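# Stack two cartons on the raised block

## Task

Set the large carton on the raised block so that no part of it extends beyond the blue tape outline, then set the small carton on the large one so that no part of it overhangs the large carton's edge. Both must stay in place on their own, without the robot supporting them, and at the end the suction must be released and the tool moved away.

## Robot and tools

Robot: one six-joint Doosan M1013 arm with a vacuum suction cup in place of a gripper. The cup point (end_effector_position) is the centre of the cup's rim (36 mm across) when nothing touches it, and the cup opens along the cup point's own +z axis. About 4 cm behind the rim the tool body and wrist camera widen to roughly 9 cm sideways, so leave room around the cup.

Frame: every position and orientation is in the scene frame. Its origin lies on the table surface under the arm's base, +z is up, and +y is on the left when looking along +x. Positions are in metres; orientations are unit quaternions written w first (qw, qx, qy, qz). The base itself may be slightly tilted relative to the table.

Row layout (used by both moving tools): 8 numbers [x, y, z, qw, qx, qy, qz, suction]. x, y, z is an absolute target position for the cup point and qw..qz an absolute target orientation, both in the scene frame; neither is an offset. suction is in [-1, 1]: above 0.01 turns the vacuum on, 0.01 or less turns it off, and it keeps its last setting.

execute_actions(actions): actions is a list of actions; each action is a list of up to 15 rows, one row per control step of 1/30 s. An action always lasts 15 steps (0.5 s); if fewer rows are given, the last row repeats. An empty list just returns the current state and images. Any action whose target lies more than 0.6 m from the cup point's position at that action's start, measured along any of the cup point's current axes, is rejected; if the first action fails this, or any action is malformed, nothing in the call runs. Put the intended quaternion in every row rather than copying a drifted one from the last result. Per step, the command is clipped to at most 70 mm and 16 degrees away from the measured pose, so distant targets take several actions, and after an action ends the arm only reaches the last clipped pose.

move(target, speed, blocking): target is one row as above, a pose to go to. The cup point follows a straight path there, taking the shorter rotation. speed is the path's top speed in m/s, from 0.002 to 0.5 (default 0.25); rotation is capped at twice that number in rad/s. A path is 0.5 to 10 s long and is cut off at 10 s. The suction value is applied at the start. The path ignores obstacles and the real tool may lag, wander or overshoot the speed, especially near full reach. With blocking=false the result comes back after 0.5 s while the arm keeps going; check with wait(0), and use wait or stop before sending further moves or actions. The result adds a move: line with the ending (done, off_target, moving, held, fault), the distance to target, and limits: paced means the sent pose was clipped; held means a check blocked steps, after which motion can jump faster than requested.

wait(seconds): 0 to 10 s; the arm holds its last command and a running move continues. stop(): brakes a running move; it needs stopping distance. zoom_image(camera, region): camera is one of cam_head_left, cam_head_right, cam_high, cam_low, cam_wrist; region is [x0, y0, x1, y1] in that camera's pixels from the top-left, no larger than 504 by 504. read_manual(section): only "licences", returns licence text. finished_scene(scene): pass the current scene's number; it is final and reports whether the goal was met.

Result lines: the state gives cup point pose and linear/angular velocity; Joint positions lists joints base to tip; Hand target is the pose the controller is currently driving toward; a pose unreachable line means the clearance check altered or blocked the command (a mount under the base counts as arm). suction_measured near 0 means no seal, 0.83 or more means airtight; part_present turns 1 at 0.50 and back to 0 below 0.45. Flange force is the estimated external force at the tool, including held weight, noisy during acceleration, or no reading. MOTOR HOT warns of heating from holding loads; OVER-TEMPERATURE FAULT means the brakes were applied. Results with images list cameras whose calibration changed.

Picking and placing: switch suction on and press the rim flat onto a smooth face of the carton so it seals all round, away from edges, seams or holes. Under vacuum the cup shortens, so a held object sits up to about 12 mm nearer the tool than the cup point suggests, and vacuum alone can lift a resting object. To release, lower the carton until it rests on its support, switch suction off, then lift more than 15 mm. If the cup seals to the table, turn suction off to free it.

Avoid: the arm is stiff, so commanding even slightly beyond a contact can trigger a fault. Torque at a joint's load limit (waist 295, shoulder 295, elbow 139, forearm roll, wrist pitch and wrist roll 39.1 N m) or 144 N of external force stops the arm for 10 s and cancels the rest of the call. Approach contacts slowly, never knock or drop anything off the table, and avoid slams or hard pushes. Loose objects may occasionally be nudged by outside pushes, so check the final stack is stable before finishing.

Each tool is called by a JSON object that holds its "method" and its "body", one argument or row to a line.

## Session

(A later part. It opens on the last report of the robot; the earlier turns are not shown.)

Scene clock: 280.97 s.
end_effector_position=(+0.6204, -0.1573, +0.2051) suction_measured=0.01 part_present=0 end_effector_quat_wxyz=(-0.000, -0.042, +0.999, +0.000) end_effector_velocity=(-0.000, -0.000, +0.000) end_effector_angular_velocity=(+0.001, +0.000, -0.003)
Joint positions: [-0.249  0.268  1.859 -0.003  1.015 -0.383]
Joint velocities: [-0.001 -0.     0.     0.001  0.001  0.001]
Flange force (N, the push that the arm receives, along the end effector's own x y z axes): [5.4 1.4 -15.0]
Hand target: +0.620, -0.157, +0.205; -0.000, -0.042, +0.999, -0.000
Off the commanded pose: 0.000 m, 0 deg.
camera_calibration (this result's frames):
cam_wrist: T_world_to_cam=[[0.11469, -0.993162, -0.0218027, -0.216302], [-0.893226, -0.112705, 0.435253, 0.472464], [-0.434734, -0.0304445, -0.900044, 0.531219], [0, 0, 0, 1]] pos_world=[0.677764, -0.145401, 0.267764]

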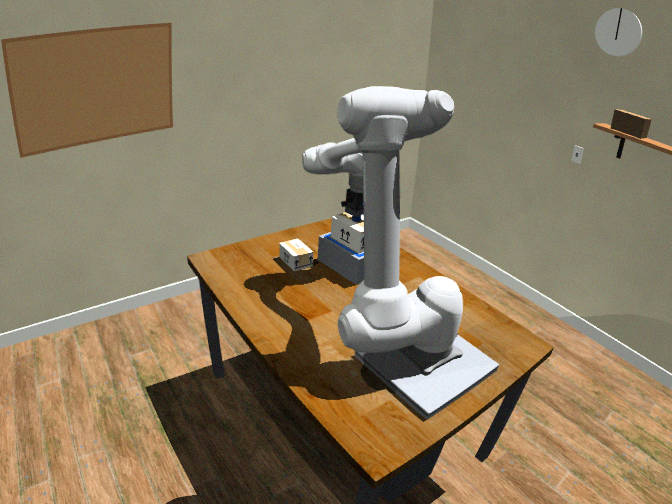

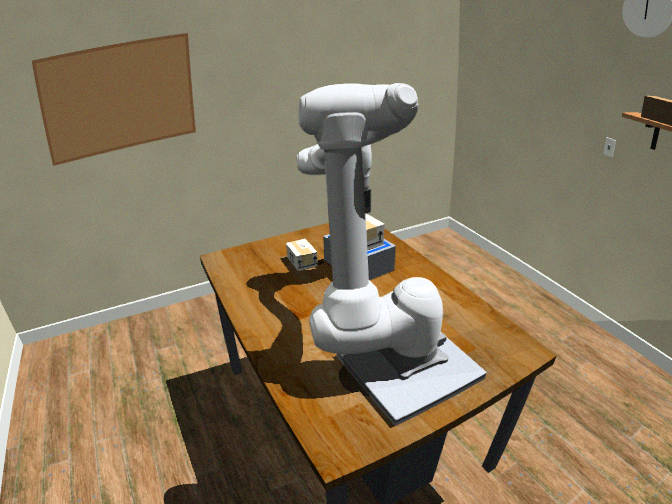

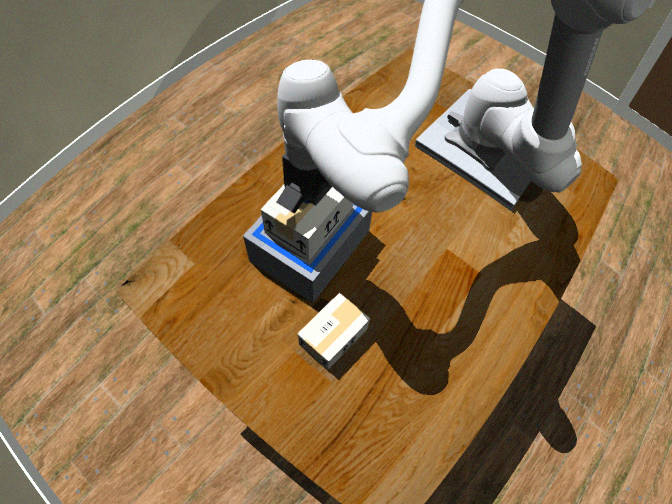

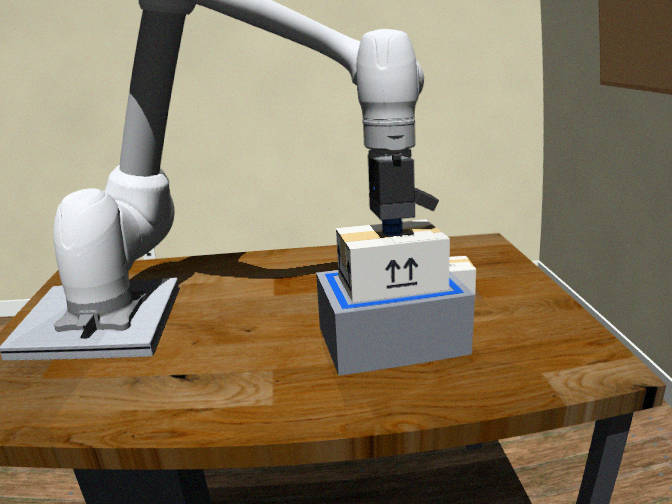

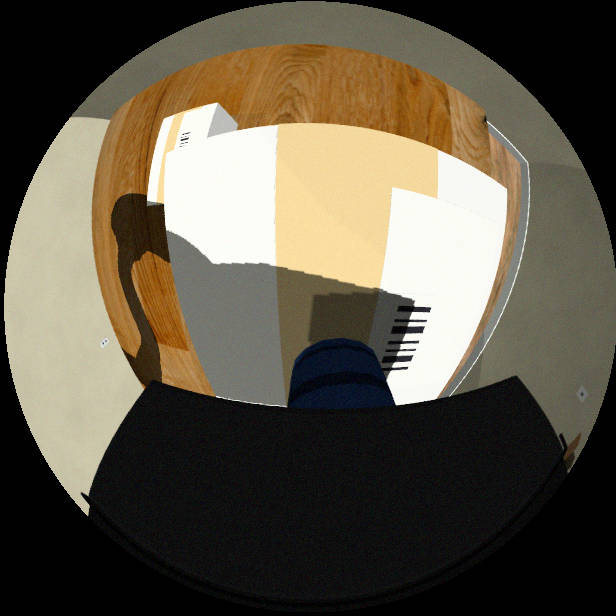

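{"method": "move", "body": {
  "target": [0.6204, -0.1573, 0.25, 0, -0.0419, 0.9991, 0, -1],
  "speed": 0.2
}}

{"method": "move", "body": {
  "target": [0.766, 0.042, 0.2, 0, 0.027, 0.9996, 0, -1],
  "speed": 0.4
}}

{"method": "move", "body": {
  "target": [0.766, 0.042, 0.1, 0, 0.027, 0.9996, 0, -1],
  "speed": 0.25
}}

Scene clock: 299.43 s.
end_effector_position=(+0.6204, -0.1574, +0.2499) suction_measured=0.01 part_present=0 end_effector_quat_wxyz=(-0.000, -0.042, +0.999, +0.000) end_effector_velocity=(-0.000, +0.000, +0.000) end_effector_angular_velocity=(-0.000, +0.001, +0.001)
Joint positions: [-0.249  0.231  1.815 -0.002  1.095 -0.383]
Joint velocities: [ 0.001 -0.    -0.001 -0.     0.002 -0.   ]
Flange force (N, the push that the arm receives, along the end effector's own x y z axes): [9.8 2.7 -1.0]
Hand target: +0.620, -0.157, +0.250; +0.000, -0.042, +0.999, +0.000
Off the commanded pose: 0.000 m, 0 deg.
move: done
camera_calibration (this result's frames):
cam_wrist: T_world_to_cam=[[0.114559, -0.993178, -0.0217552, -0.215341], [-0.893295, -0.11257, 0.435147, 0.452998], [-0.434627, -0.0304164, -0.900097, 0.571524], [0, 0, 0, 1]] pos_world=[0.67773, -0.145494, 0.312621]

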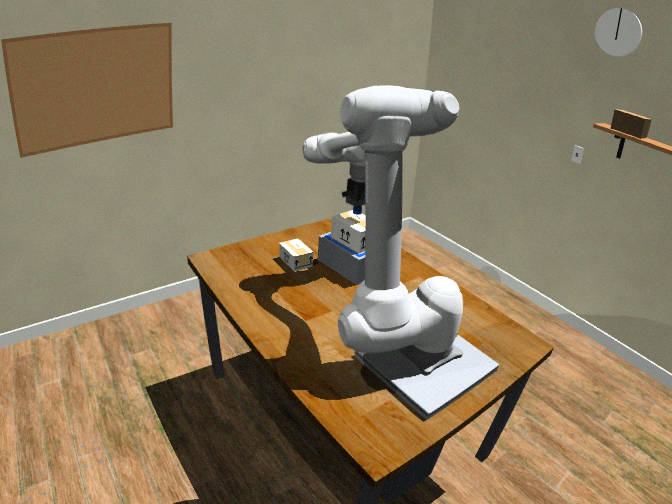

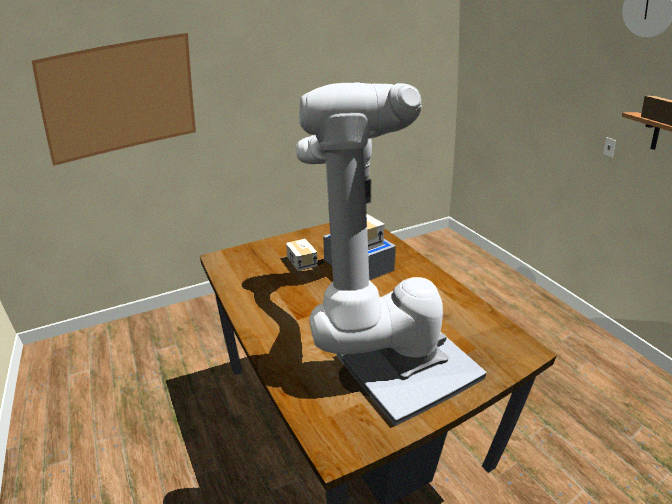

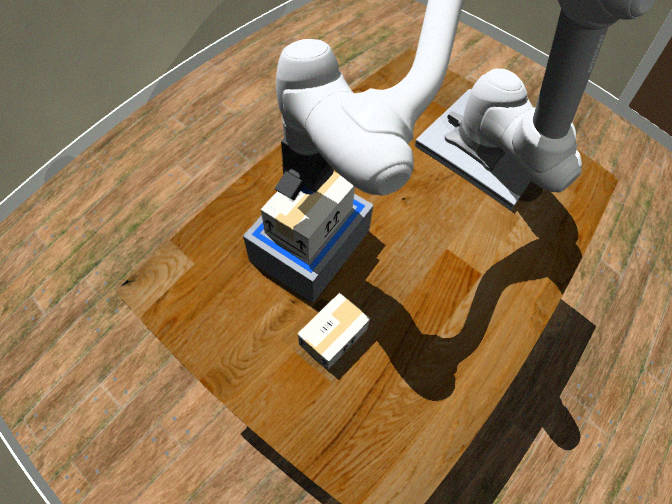

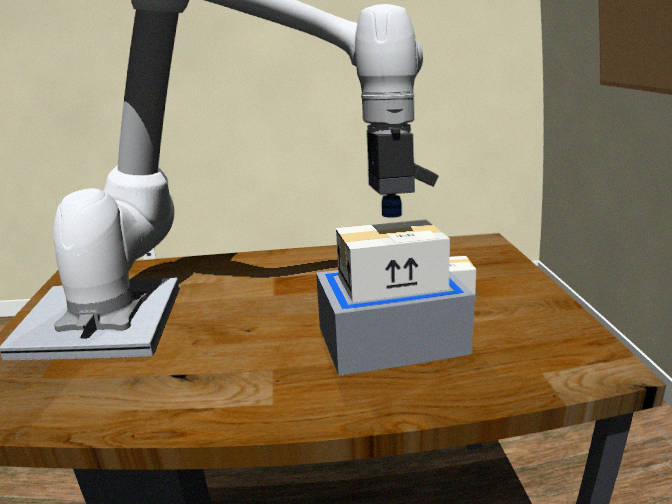

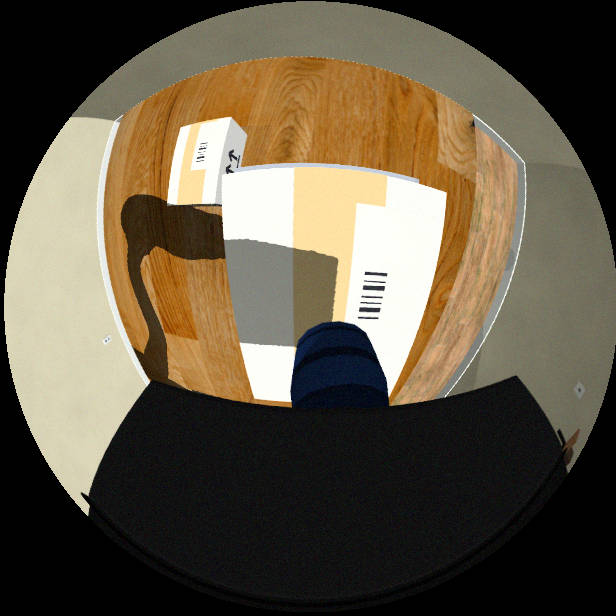

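Scene clock: 300.50 s.
end_effector_position=(+0.7660, +0.0417, +0.2002) suction_measured=0.01 part_present=0 end_effector_quat_wxyz=(+0.000, +0.027, +1.000, +0.000) end_effector_velocity=(-0.000, +0.001, -0.000) end_effector_angular_velocity=(+0.001, +0.001, -0.001)
Joint positions: [ 0.062  0.453  1.601 -0.002  1.088  0.066]
Joint velocities: [0.    0.    0.    0.002 0.    0.001]
Flange force (N, the push that the arm receives, along the end effector's own x y z axes): [6.5 -1.7 -2.3]
Hand target: +0.766, +0.042, +0.200; -0.000, +0.027, +1.000, +0.000
Off the commanded pose: 0.000 m, 0 deg.
move: done
camera_calibration (this result's frames):
cam_wrist: T_world_to_cam=[[-0.0229154, -0.9995, -0.0218062, 0.0702384], [-0.90033, 0.0111499, 0.435065, 0.627405], [-0.434604, 0.0296025, -0.900135, 0.5936], [0, 0, 0, 1]] pos_world=[0.824462, 0.0456358, 0.26289]

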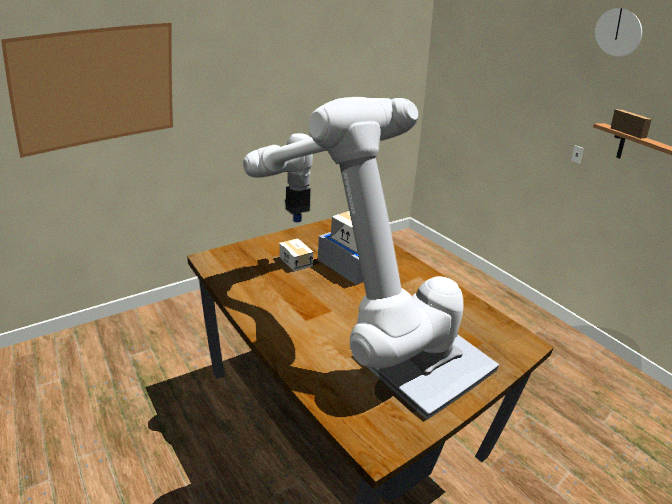

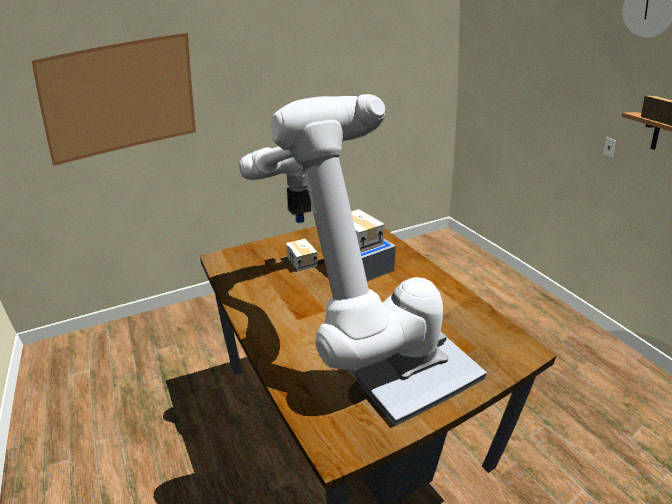

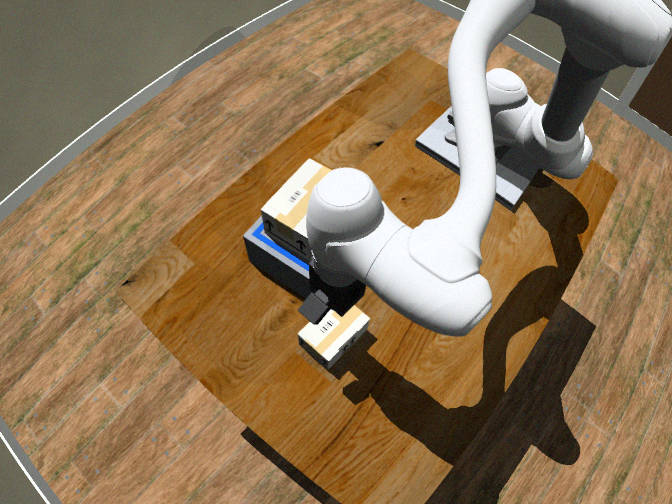

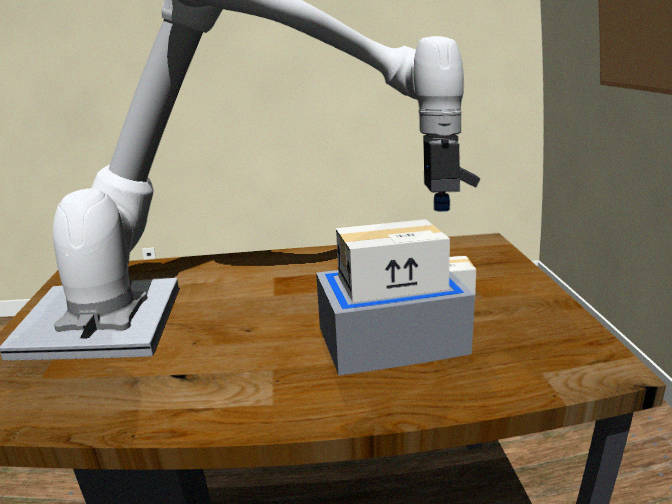

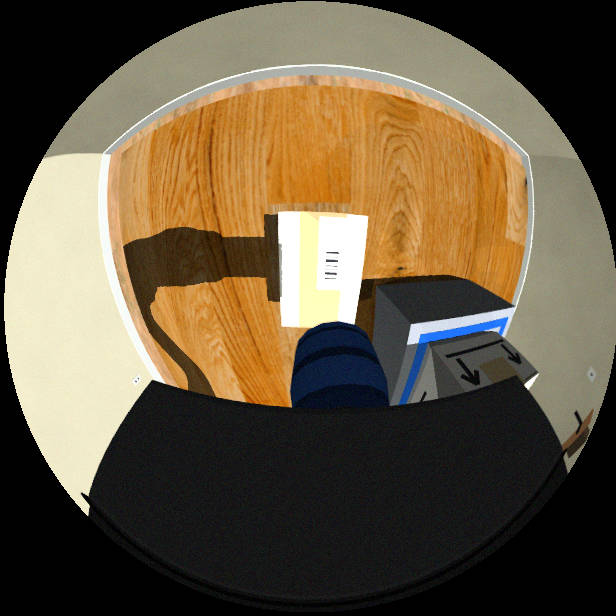

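Scene clock: 301.27 s.
end_effector_position=(+0.7660, +0.0420, +0.1001) suction_measured=0.01 part_present=0 end_effector_quat_wxyz=(+0.000, +0.027, +1.000, -0.000) end_effector_velocity=(-0.000, -0.000, +0.000) end_effector_angular_velocity=(-0.001, -0.001, -0.000)
Joint positions: [ 0.063  0.539  1.672 -0.003  0.93   0.067]
Joint velocities: [ 0.    -0.001  0.    -0.001 -0.     0.001]
Flange force (N, the push that the arm receives, along the end effector's own x y z axes): [3.8 -0.1 -1.5]
Hand target: +0.766, +0.042, +0.100; +0.000, +0.027, +1.000, -0.000
Off the commanded pose: 0.000 m, 0 deg.
move: done
camera_calibration (this result's frames):
cam_wrist: T_world_to_cam=[[-0.0228355, -0.999504, -0.0216797, 0.0682397], [-0.900357, 0.0111348, 0.43501, 0.670966], [-0.434553, 0.0294531, -0.900165, 0.503505], [0, 0, 0, 1]] pos_world=[0.824467, 0.045905, 0.16284]

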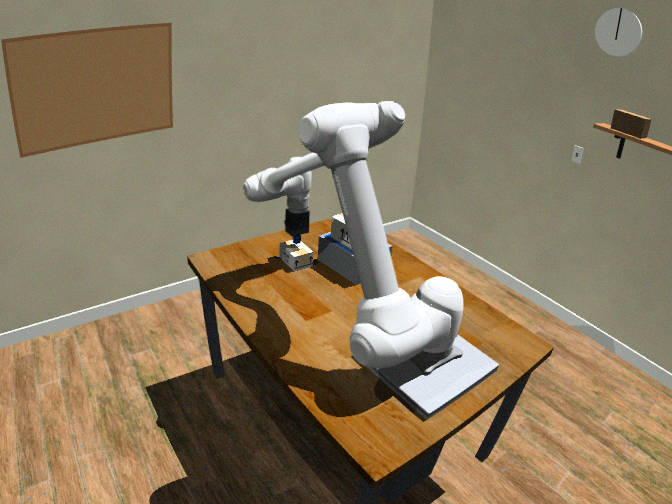

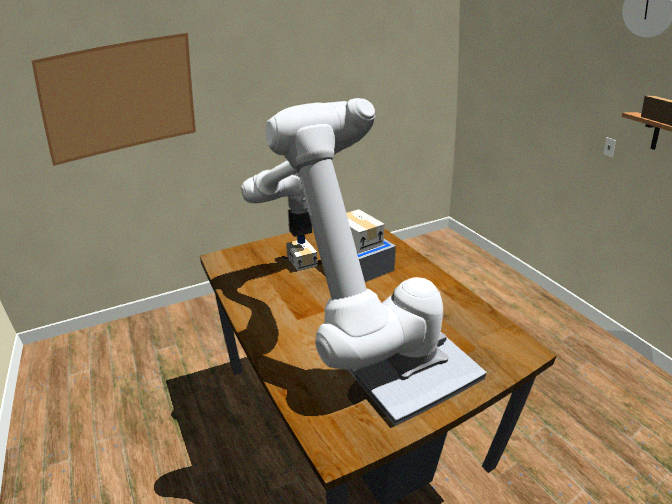

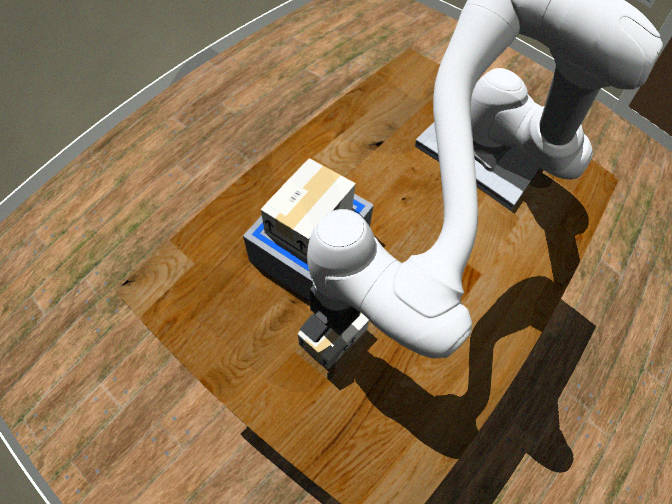

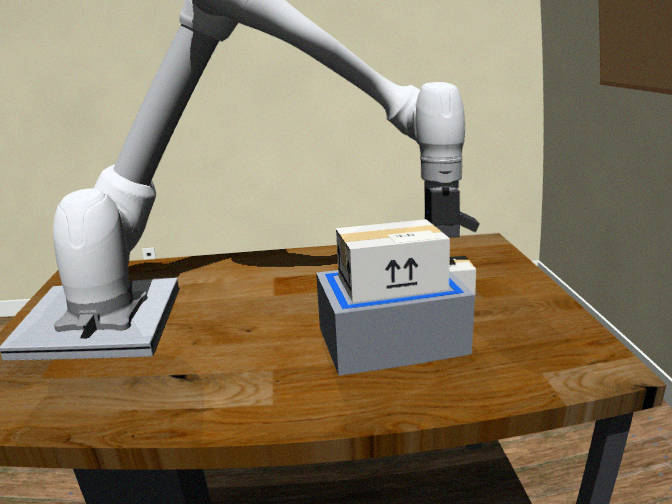

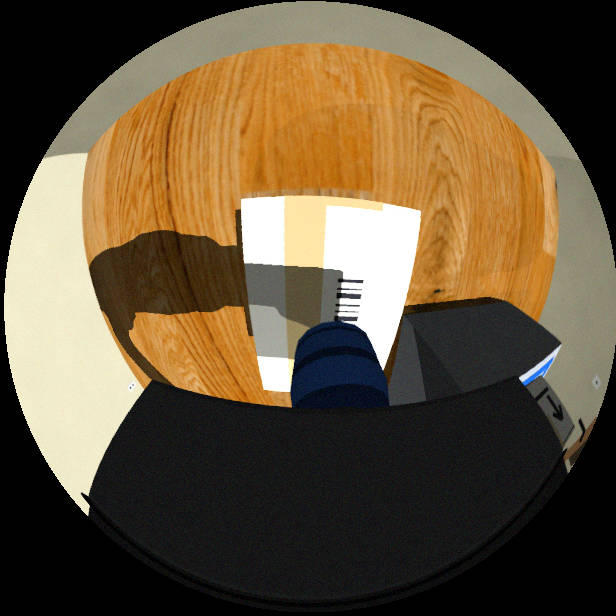

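{"method": "zoom_image", "body": {
  "camera": "cam_wrist",
  "region": [220, 180, 440, 410]
}}

Region (220, 180, 440, 410) of cam_wrist's 616x616 image, scaled by 2.191, with more detail than that image has; it fills the left 482 columns of this view, and the rest is white.

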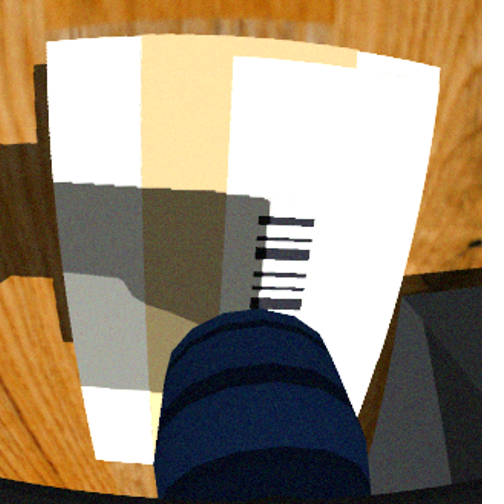

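{"method": "move", "body": {
  "target": [0.768, 0.044, 0.07, 0, 0.027, 0.9996, 0, 1],
  "speed": 0.04
}}

Scene clock: 335.47 s.
end_effector_position=(+0.7680, +0.0440, +0.0700) suction_measured=0.90 part_present=1 end_effector_quat_wxyz=(-0.000, +0.027, +1.000, +0.000) end_effector_velocity=(-0.002, -0.000, -0.001) end_effector_angular_velocity=(-0.001, +0.005, +0.001)
Joint positions: [ 0.065  0.572  1.684 -0.003  0.886  0.069]
Joint velocities: [ 0.     0.001  0.001 -0.001  0.003  0.   ]
Flange force (N, the push that the arm receives, along the end effector's own x y z axes): [6.3 -1.4 0.2]
Hand target: +0.768, +0.044, +0.070; -0.000, +0.027, +1.000, -0.000
Off the commanded pose: 0.000 m, 0 deg.
move: done
camera_calibration (this result's frames):
cam_wrist: T_world_to_cam=[[-0.0229272, -0.999499, -0.0218171, 0.0697476], [-0.900307, 0.0111542, 0.435113, 0.68578], [-0.434651, 0.029618, -0.900112, 0.477253], [0, 0, 0, 1]] pos_world=[0.826451, 0.0479281, 0.132711]

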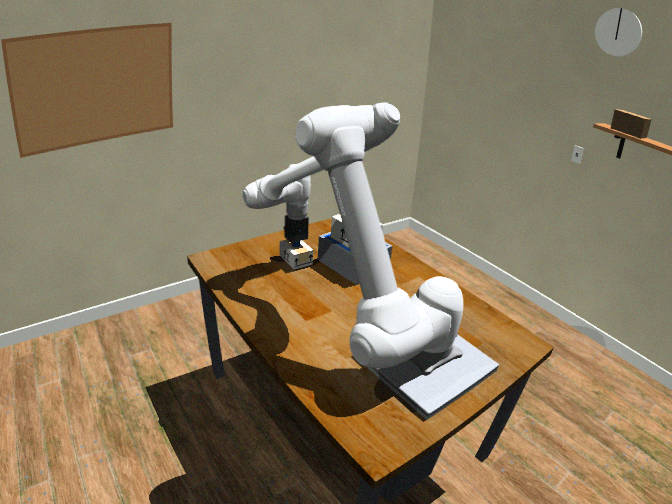

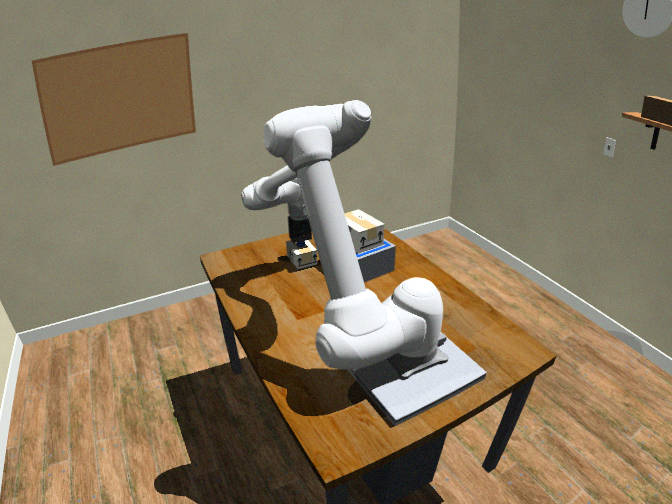

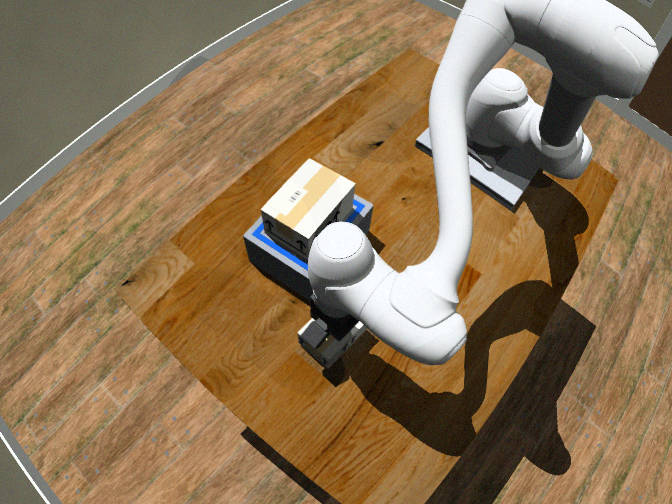

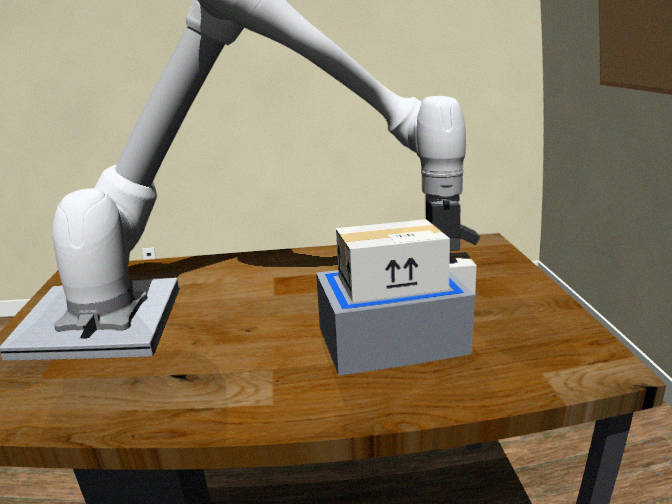

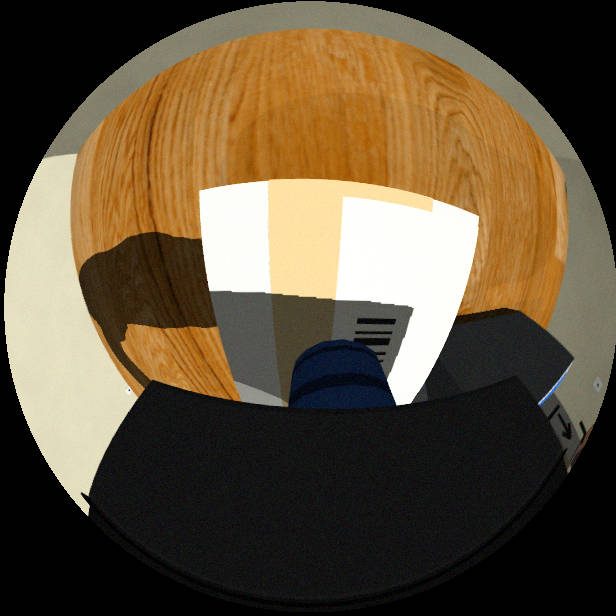

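{"method": "move", "body": {
  "target": [0.768, 0.044, 0.31, 0, 0.027, 0.9996, 0, 1],
  "speed": 0.3
}}

{"method": "move", "body": {
  "target": [0.6204, -0.1573, 0.3, 0, -0.0419, 0.9991, 0, 1],
  "speed": 0.3
}}

{"method": "move", "body": {
  "target": [0.6204, -0.1573, 0.287, 0, -0.0419, 0.9991, 0, 1],
  "speed": 0.05
}}

{"method": "zoom_image", "body": {
  "camera": "cam_low",
  "region": [320, 150, 470, 270]
}}

{"method": "zoom_image", "body": {
  "camera": "cam_high",
  "region": [245, 130, 375, 260]
}}

Scene clock: 344.40 s.
end_effector_position=(+0.7680, +0.0440, +0.3100) suction_measured=0.98 part_present=1 end_effector_quat_wxyz=(+0.000, +0.027, +1.000, +0.000) end_effector_velocity=(-0.000, -0.000, +0.000) end_effector_angular_velocity=(-0.000, +0.000, +0.001)
Joint positions: [ 0.066  0.388  1.484 -0.002  1.269  0.069]
Joint velocities: [-0.    -0.    -0.    -0.     0.001 -0.001]
Flange force (N, the push that the arm receives, along the end effector's own x y z axes): [5.6 -2.2 4.6]
Hand target: +0.768, +0.044, +0.310; -0.000, +0.027, +1.000, +0.000
Off the commanded pose: 0.000 m, 0 deg.
move: done
camera_calibration (this result's frames):
cam_wrist: T_world_to_cam=[[-0.0228127, -0.999501, -0.0218589, 0.074927], [-0.90038, 0.0110378, 0.434964, 0.581431], [-0.434505, 0.029604, -0.900183, 0.693135], [0, 0, 0, 1]] pos_world=[0.826389, 0.0479523, 0.372685]

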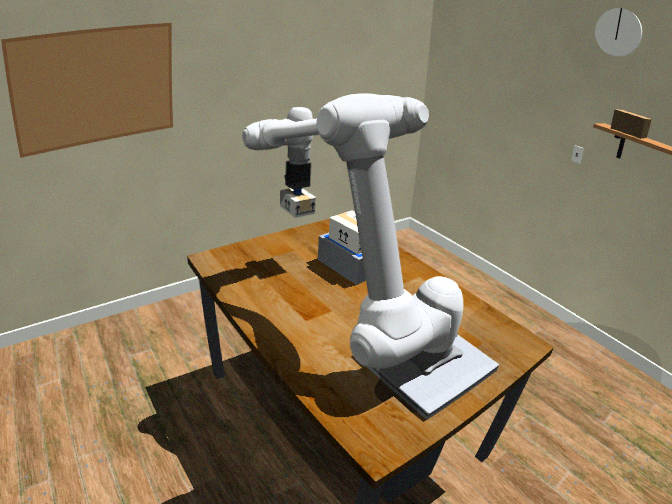

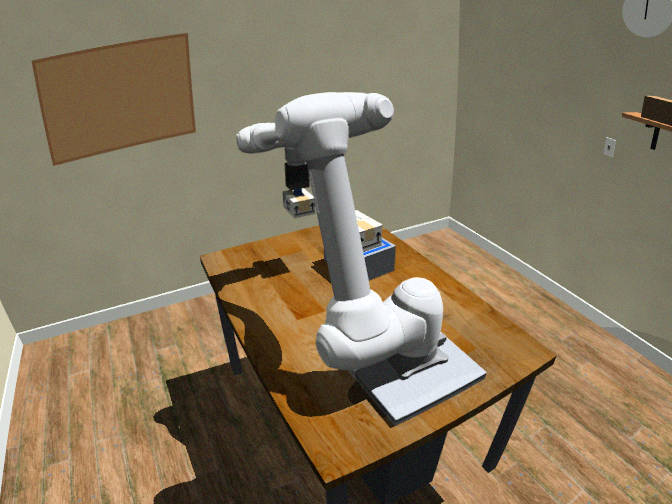

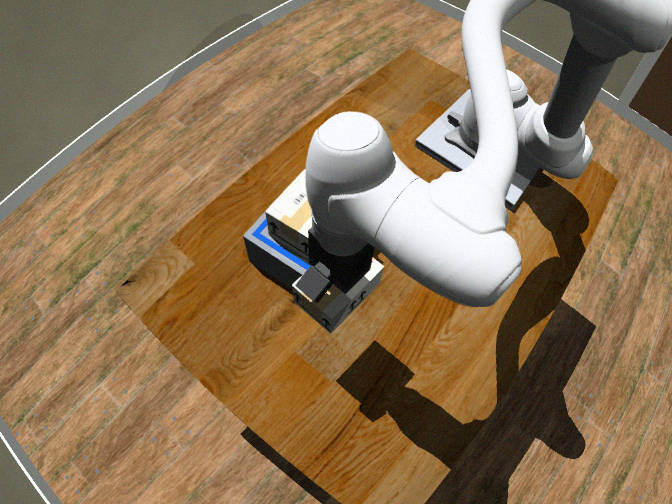

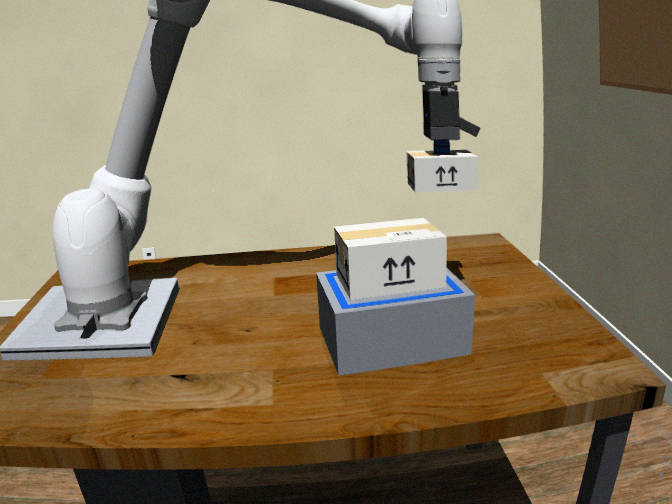

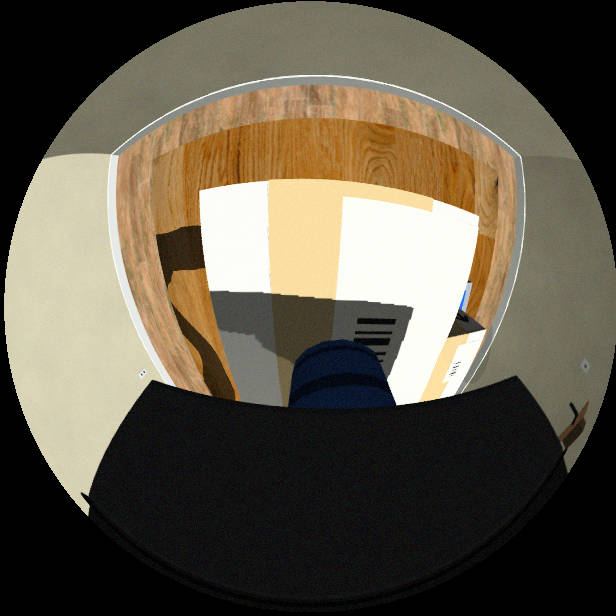

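Scene clock: 345.63 s.
end_effector_position=(+0.6204, -0.1571, +0.2999) suction_measured=0.98 part_present=1 end_effector_quat_wxyz=(+0.000, -0.042, +0.999, -0.000) end_effector_velocity=(-0.000, +0.000, -0.001) end_effector_angular_velocity=(+0.002, +0.002, -0.001)
Joint positions: [-0.248  0.196  1.76  -0.002  1.185 -0.383]
Joint velocities: [-0.     0.001  0.001  0.001  0.001  0.   ]
Flange force (N, the push that the arm receives, along the end effector's own x y z axes): [6.0 0.8 4.4]
Hand target: +0.620, -0.157, +0.300; +0.000, -0.042, +0.999, -0.000
Off the commanded pose: 0.000 m, 0 deg.
move: done
camera_calibration (this result's frames):
cam_wrist: T_world_to_cam=[[0.114741, -0.99316, -0.0216469, -0.21406], [-0.893305, -0.112688, 0.435095, 0.431319], [-0.434558, -0.0305859, -0.900124, 0.616437], [0, 0, 0, 1]] pos_world=[0.677738, -0.145137, 0.362572]

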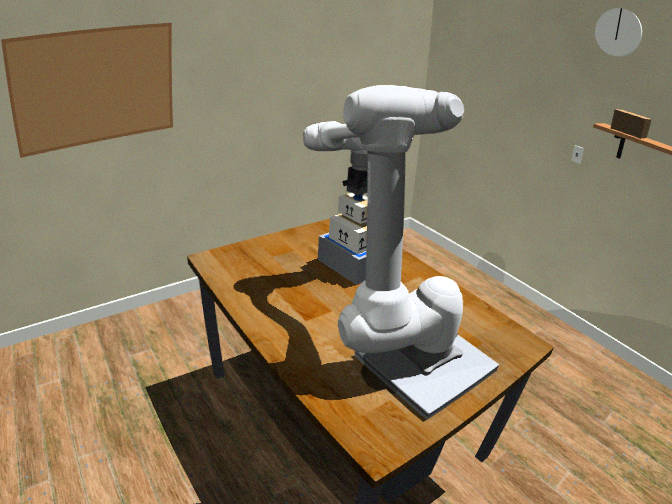

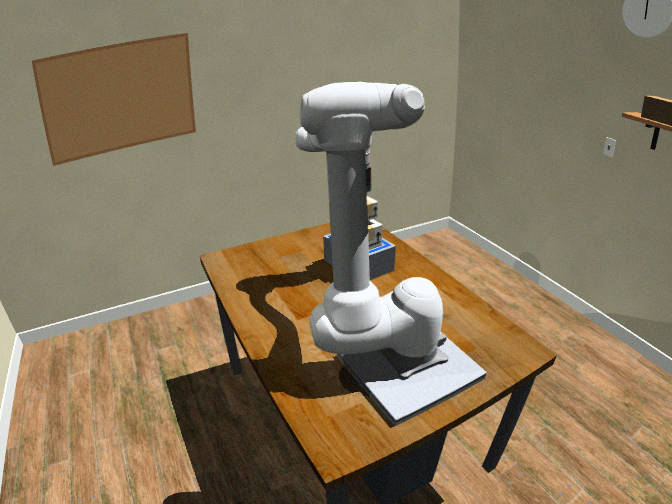

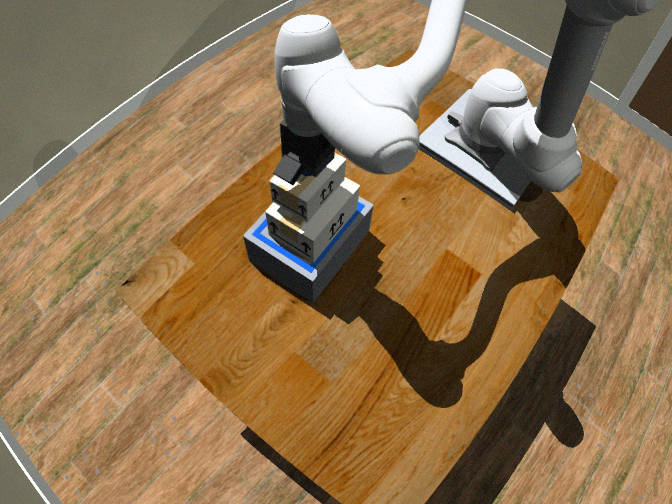

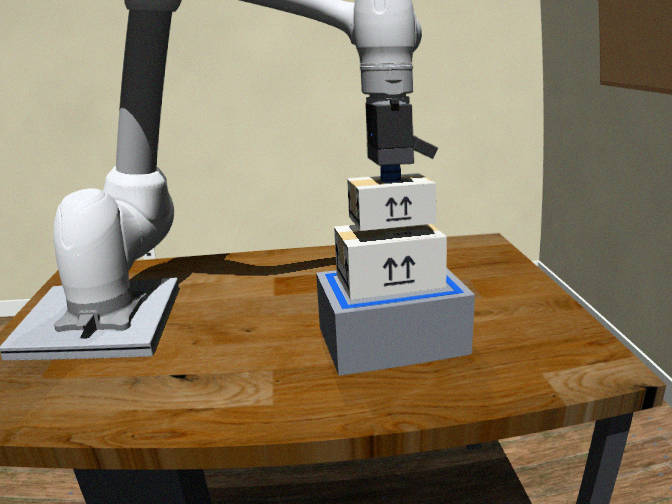

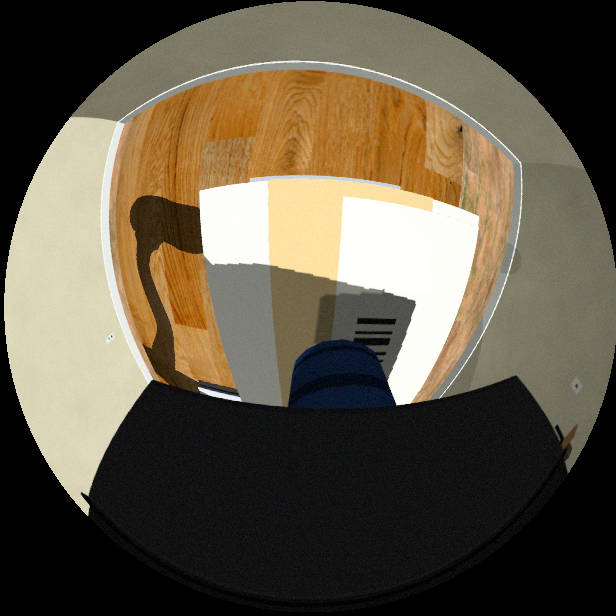

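Scene clock: 346.33 s.
end_effector_position=(+0.6204, -0.1573, +0.2870) suction_measured=0.98 part_present=1 end_effector_quat_wxyz=(+0.000, -0.042, +0.999, -0.000) end_effector_velocity=(-0.000, +0.000, -0.000) end_effector_angular_velocity=(+0.002, +0.002, -0.002)
Joint positions: [-0.249  0.204  1.775 -0.002  1.162 -0.383]
Joint velocities: [-0.     0.001  0.     0.001  0.001  0.001]
Flange force (N, the push that the arm receives, along the end effector's own x y z axes): [7.9 -1.1 2.7]
Hand target: +0.620, -0.157, +0.287; -0.000, -0.042, +0.999, -0.000
Off the commanded pose: 0.000 m, 0 deg.
move: done
camera_calibration (this result's frames):
cam_wrist: T_world_to_cam=[[0.114693, -0.993163, -0.021722, -0.214529], [-0.893321, -0.112679, 0.435064, 0.436907], [-0.434537, -0.0304941, -0.900138, 0.604881], [0, 0, 0, 1]] pos_world=[0.677747, -0.145387, 0.349734]

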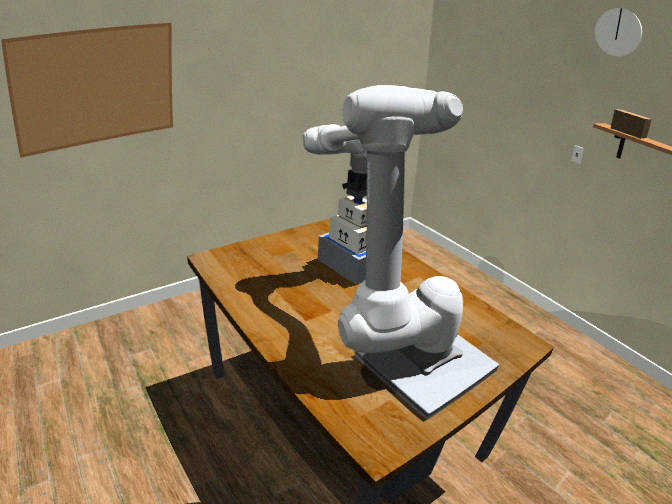

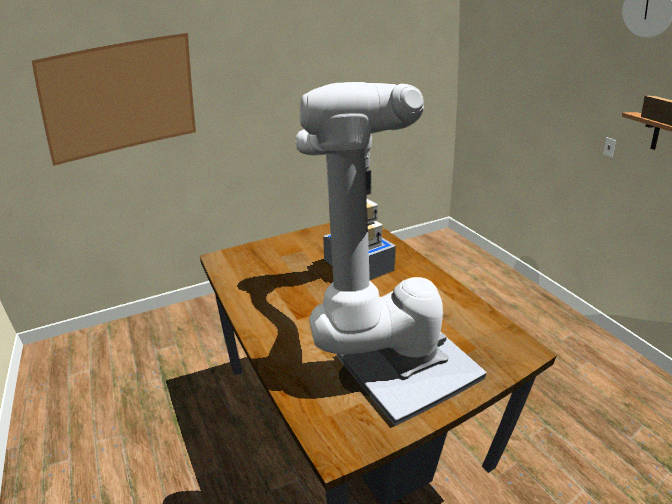

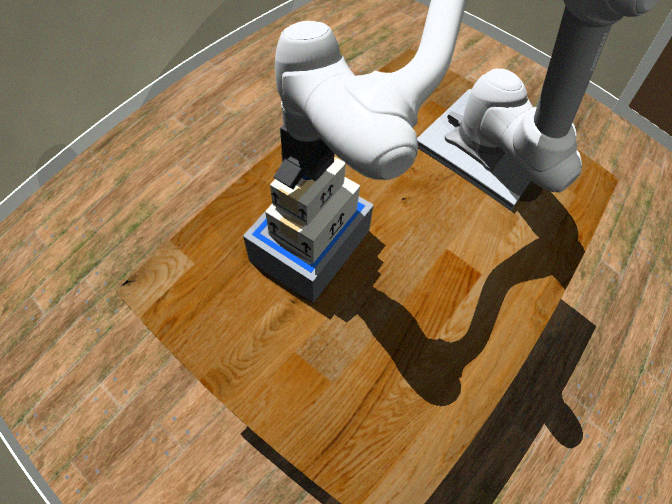

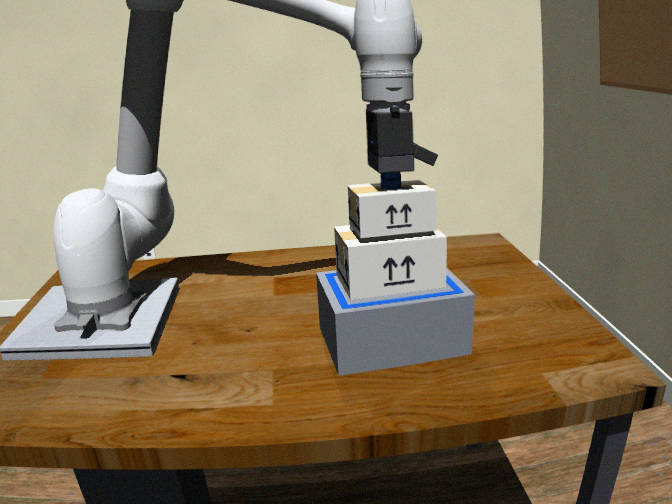

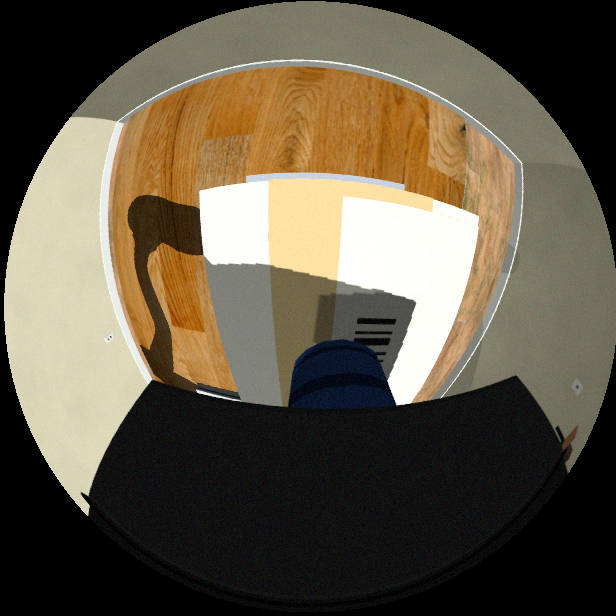

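Region (320, 150, 470, 270) of cam_low's 672x504 image, scaled by 3.360, with more detail than that image has; it fills the top 403 rows of this view, and the rest is white.

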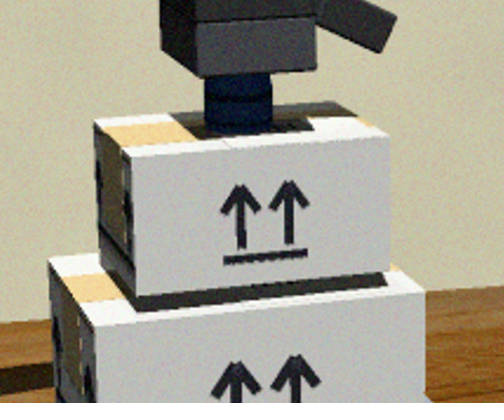

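Region (245, 130, 375, 260) of cam_high's 672x504 image, scaled by 3.877, with more detail than that image has.

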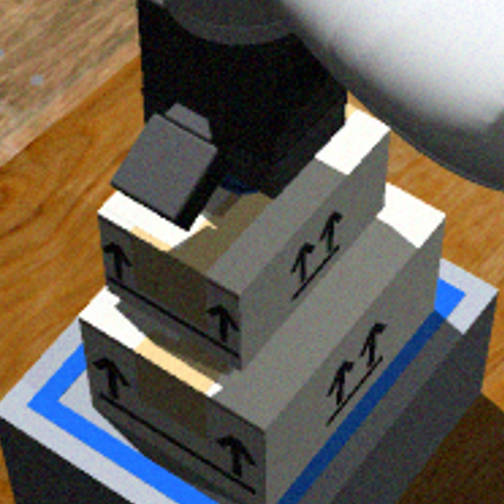

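{"method": "zoom_image", "body": {
  "camera": "cam_high",
  "region": [245, 190, 380, 290]
}}

{"method": "zoom_image", "body": {
  "camera": "cam_low",
  "region": [310, 260, 400, 320]
}}

{"method": "zoom_image", "body": {
  "camera": "cam_low",
  "region": [400, 255, 490, 315]
}}

{"method": "zoom_image", "body": {
  "camera": "cam_head_left",
  "region": [305, 190, 385, 285]
}}

Region (245, 190, 380, 290) of cam_high's 672x504 image, scaled by 3.733, with more detail than that image has; it fills the top 373 rows of this view, and the rest is white.

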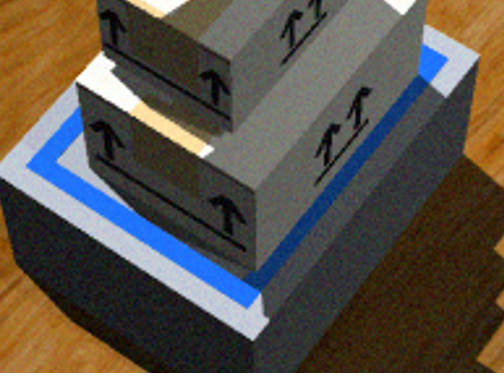

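Region (310, 260, 400, 320) of cam_low's 672x504 image, scaled by 5.600, with more detail than that image has.

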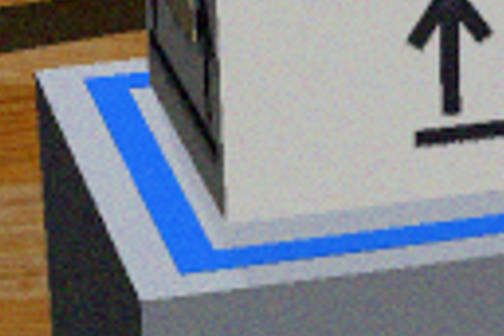

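Region (400, 255, 490, 315) of cam_low's 672x504 image, scaled by 5.600, with more detail than that image has.

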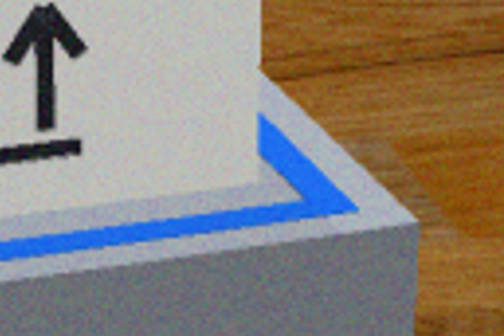

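Region (305, 190, 385, 285) of cam_head_left's 672x504 image, scaled by 5.305, with more detail than that image has; it fills the left 424 columns of this view, and the rest is white.

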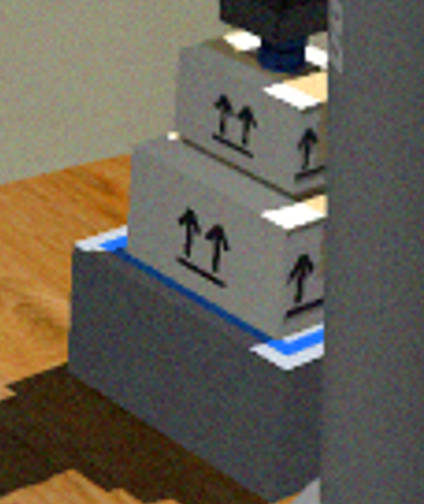

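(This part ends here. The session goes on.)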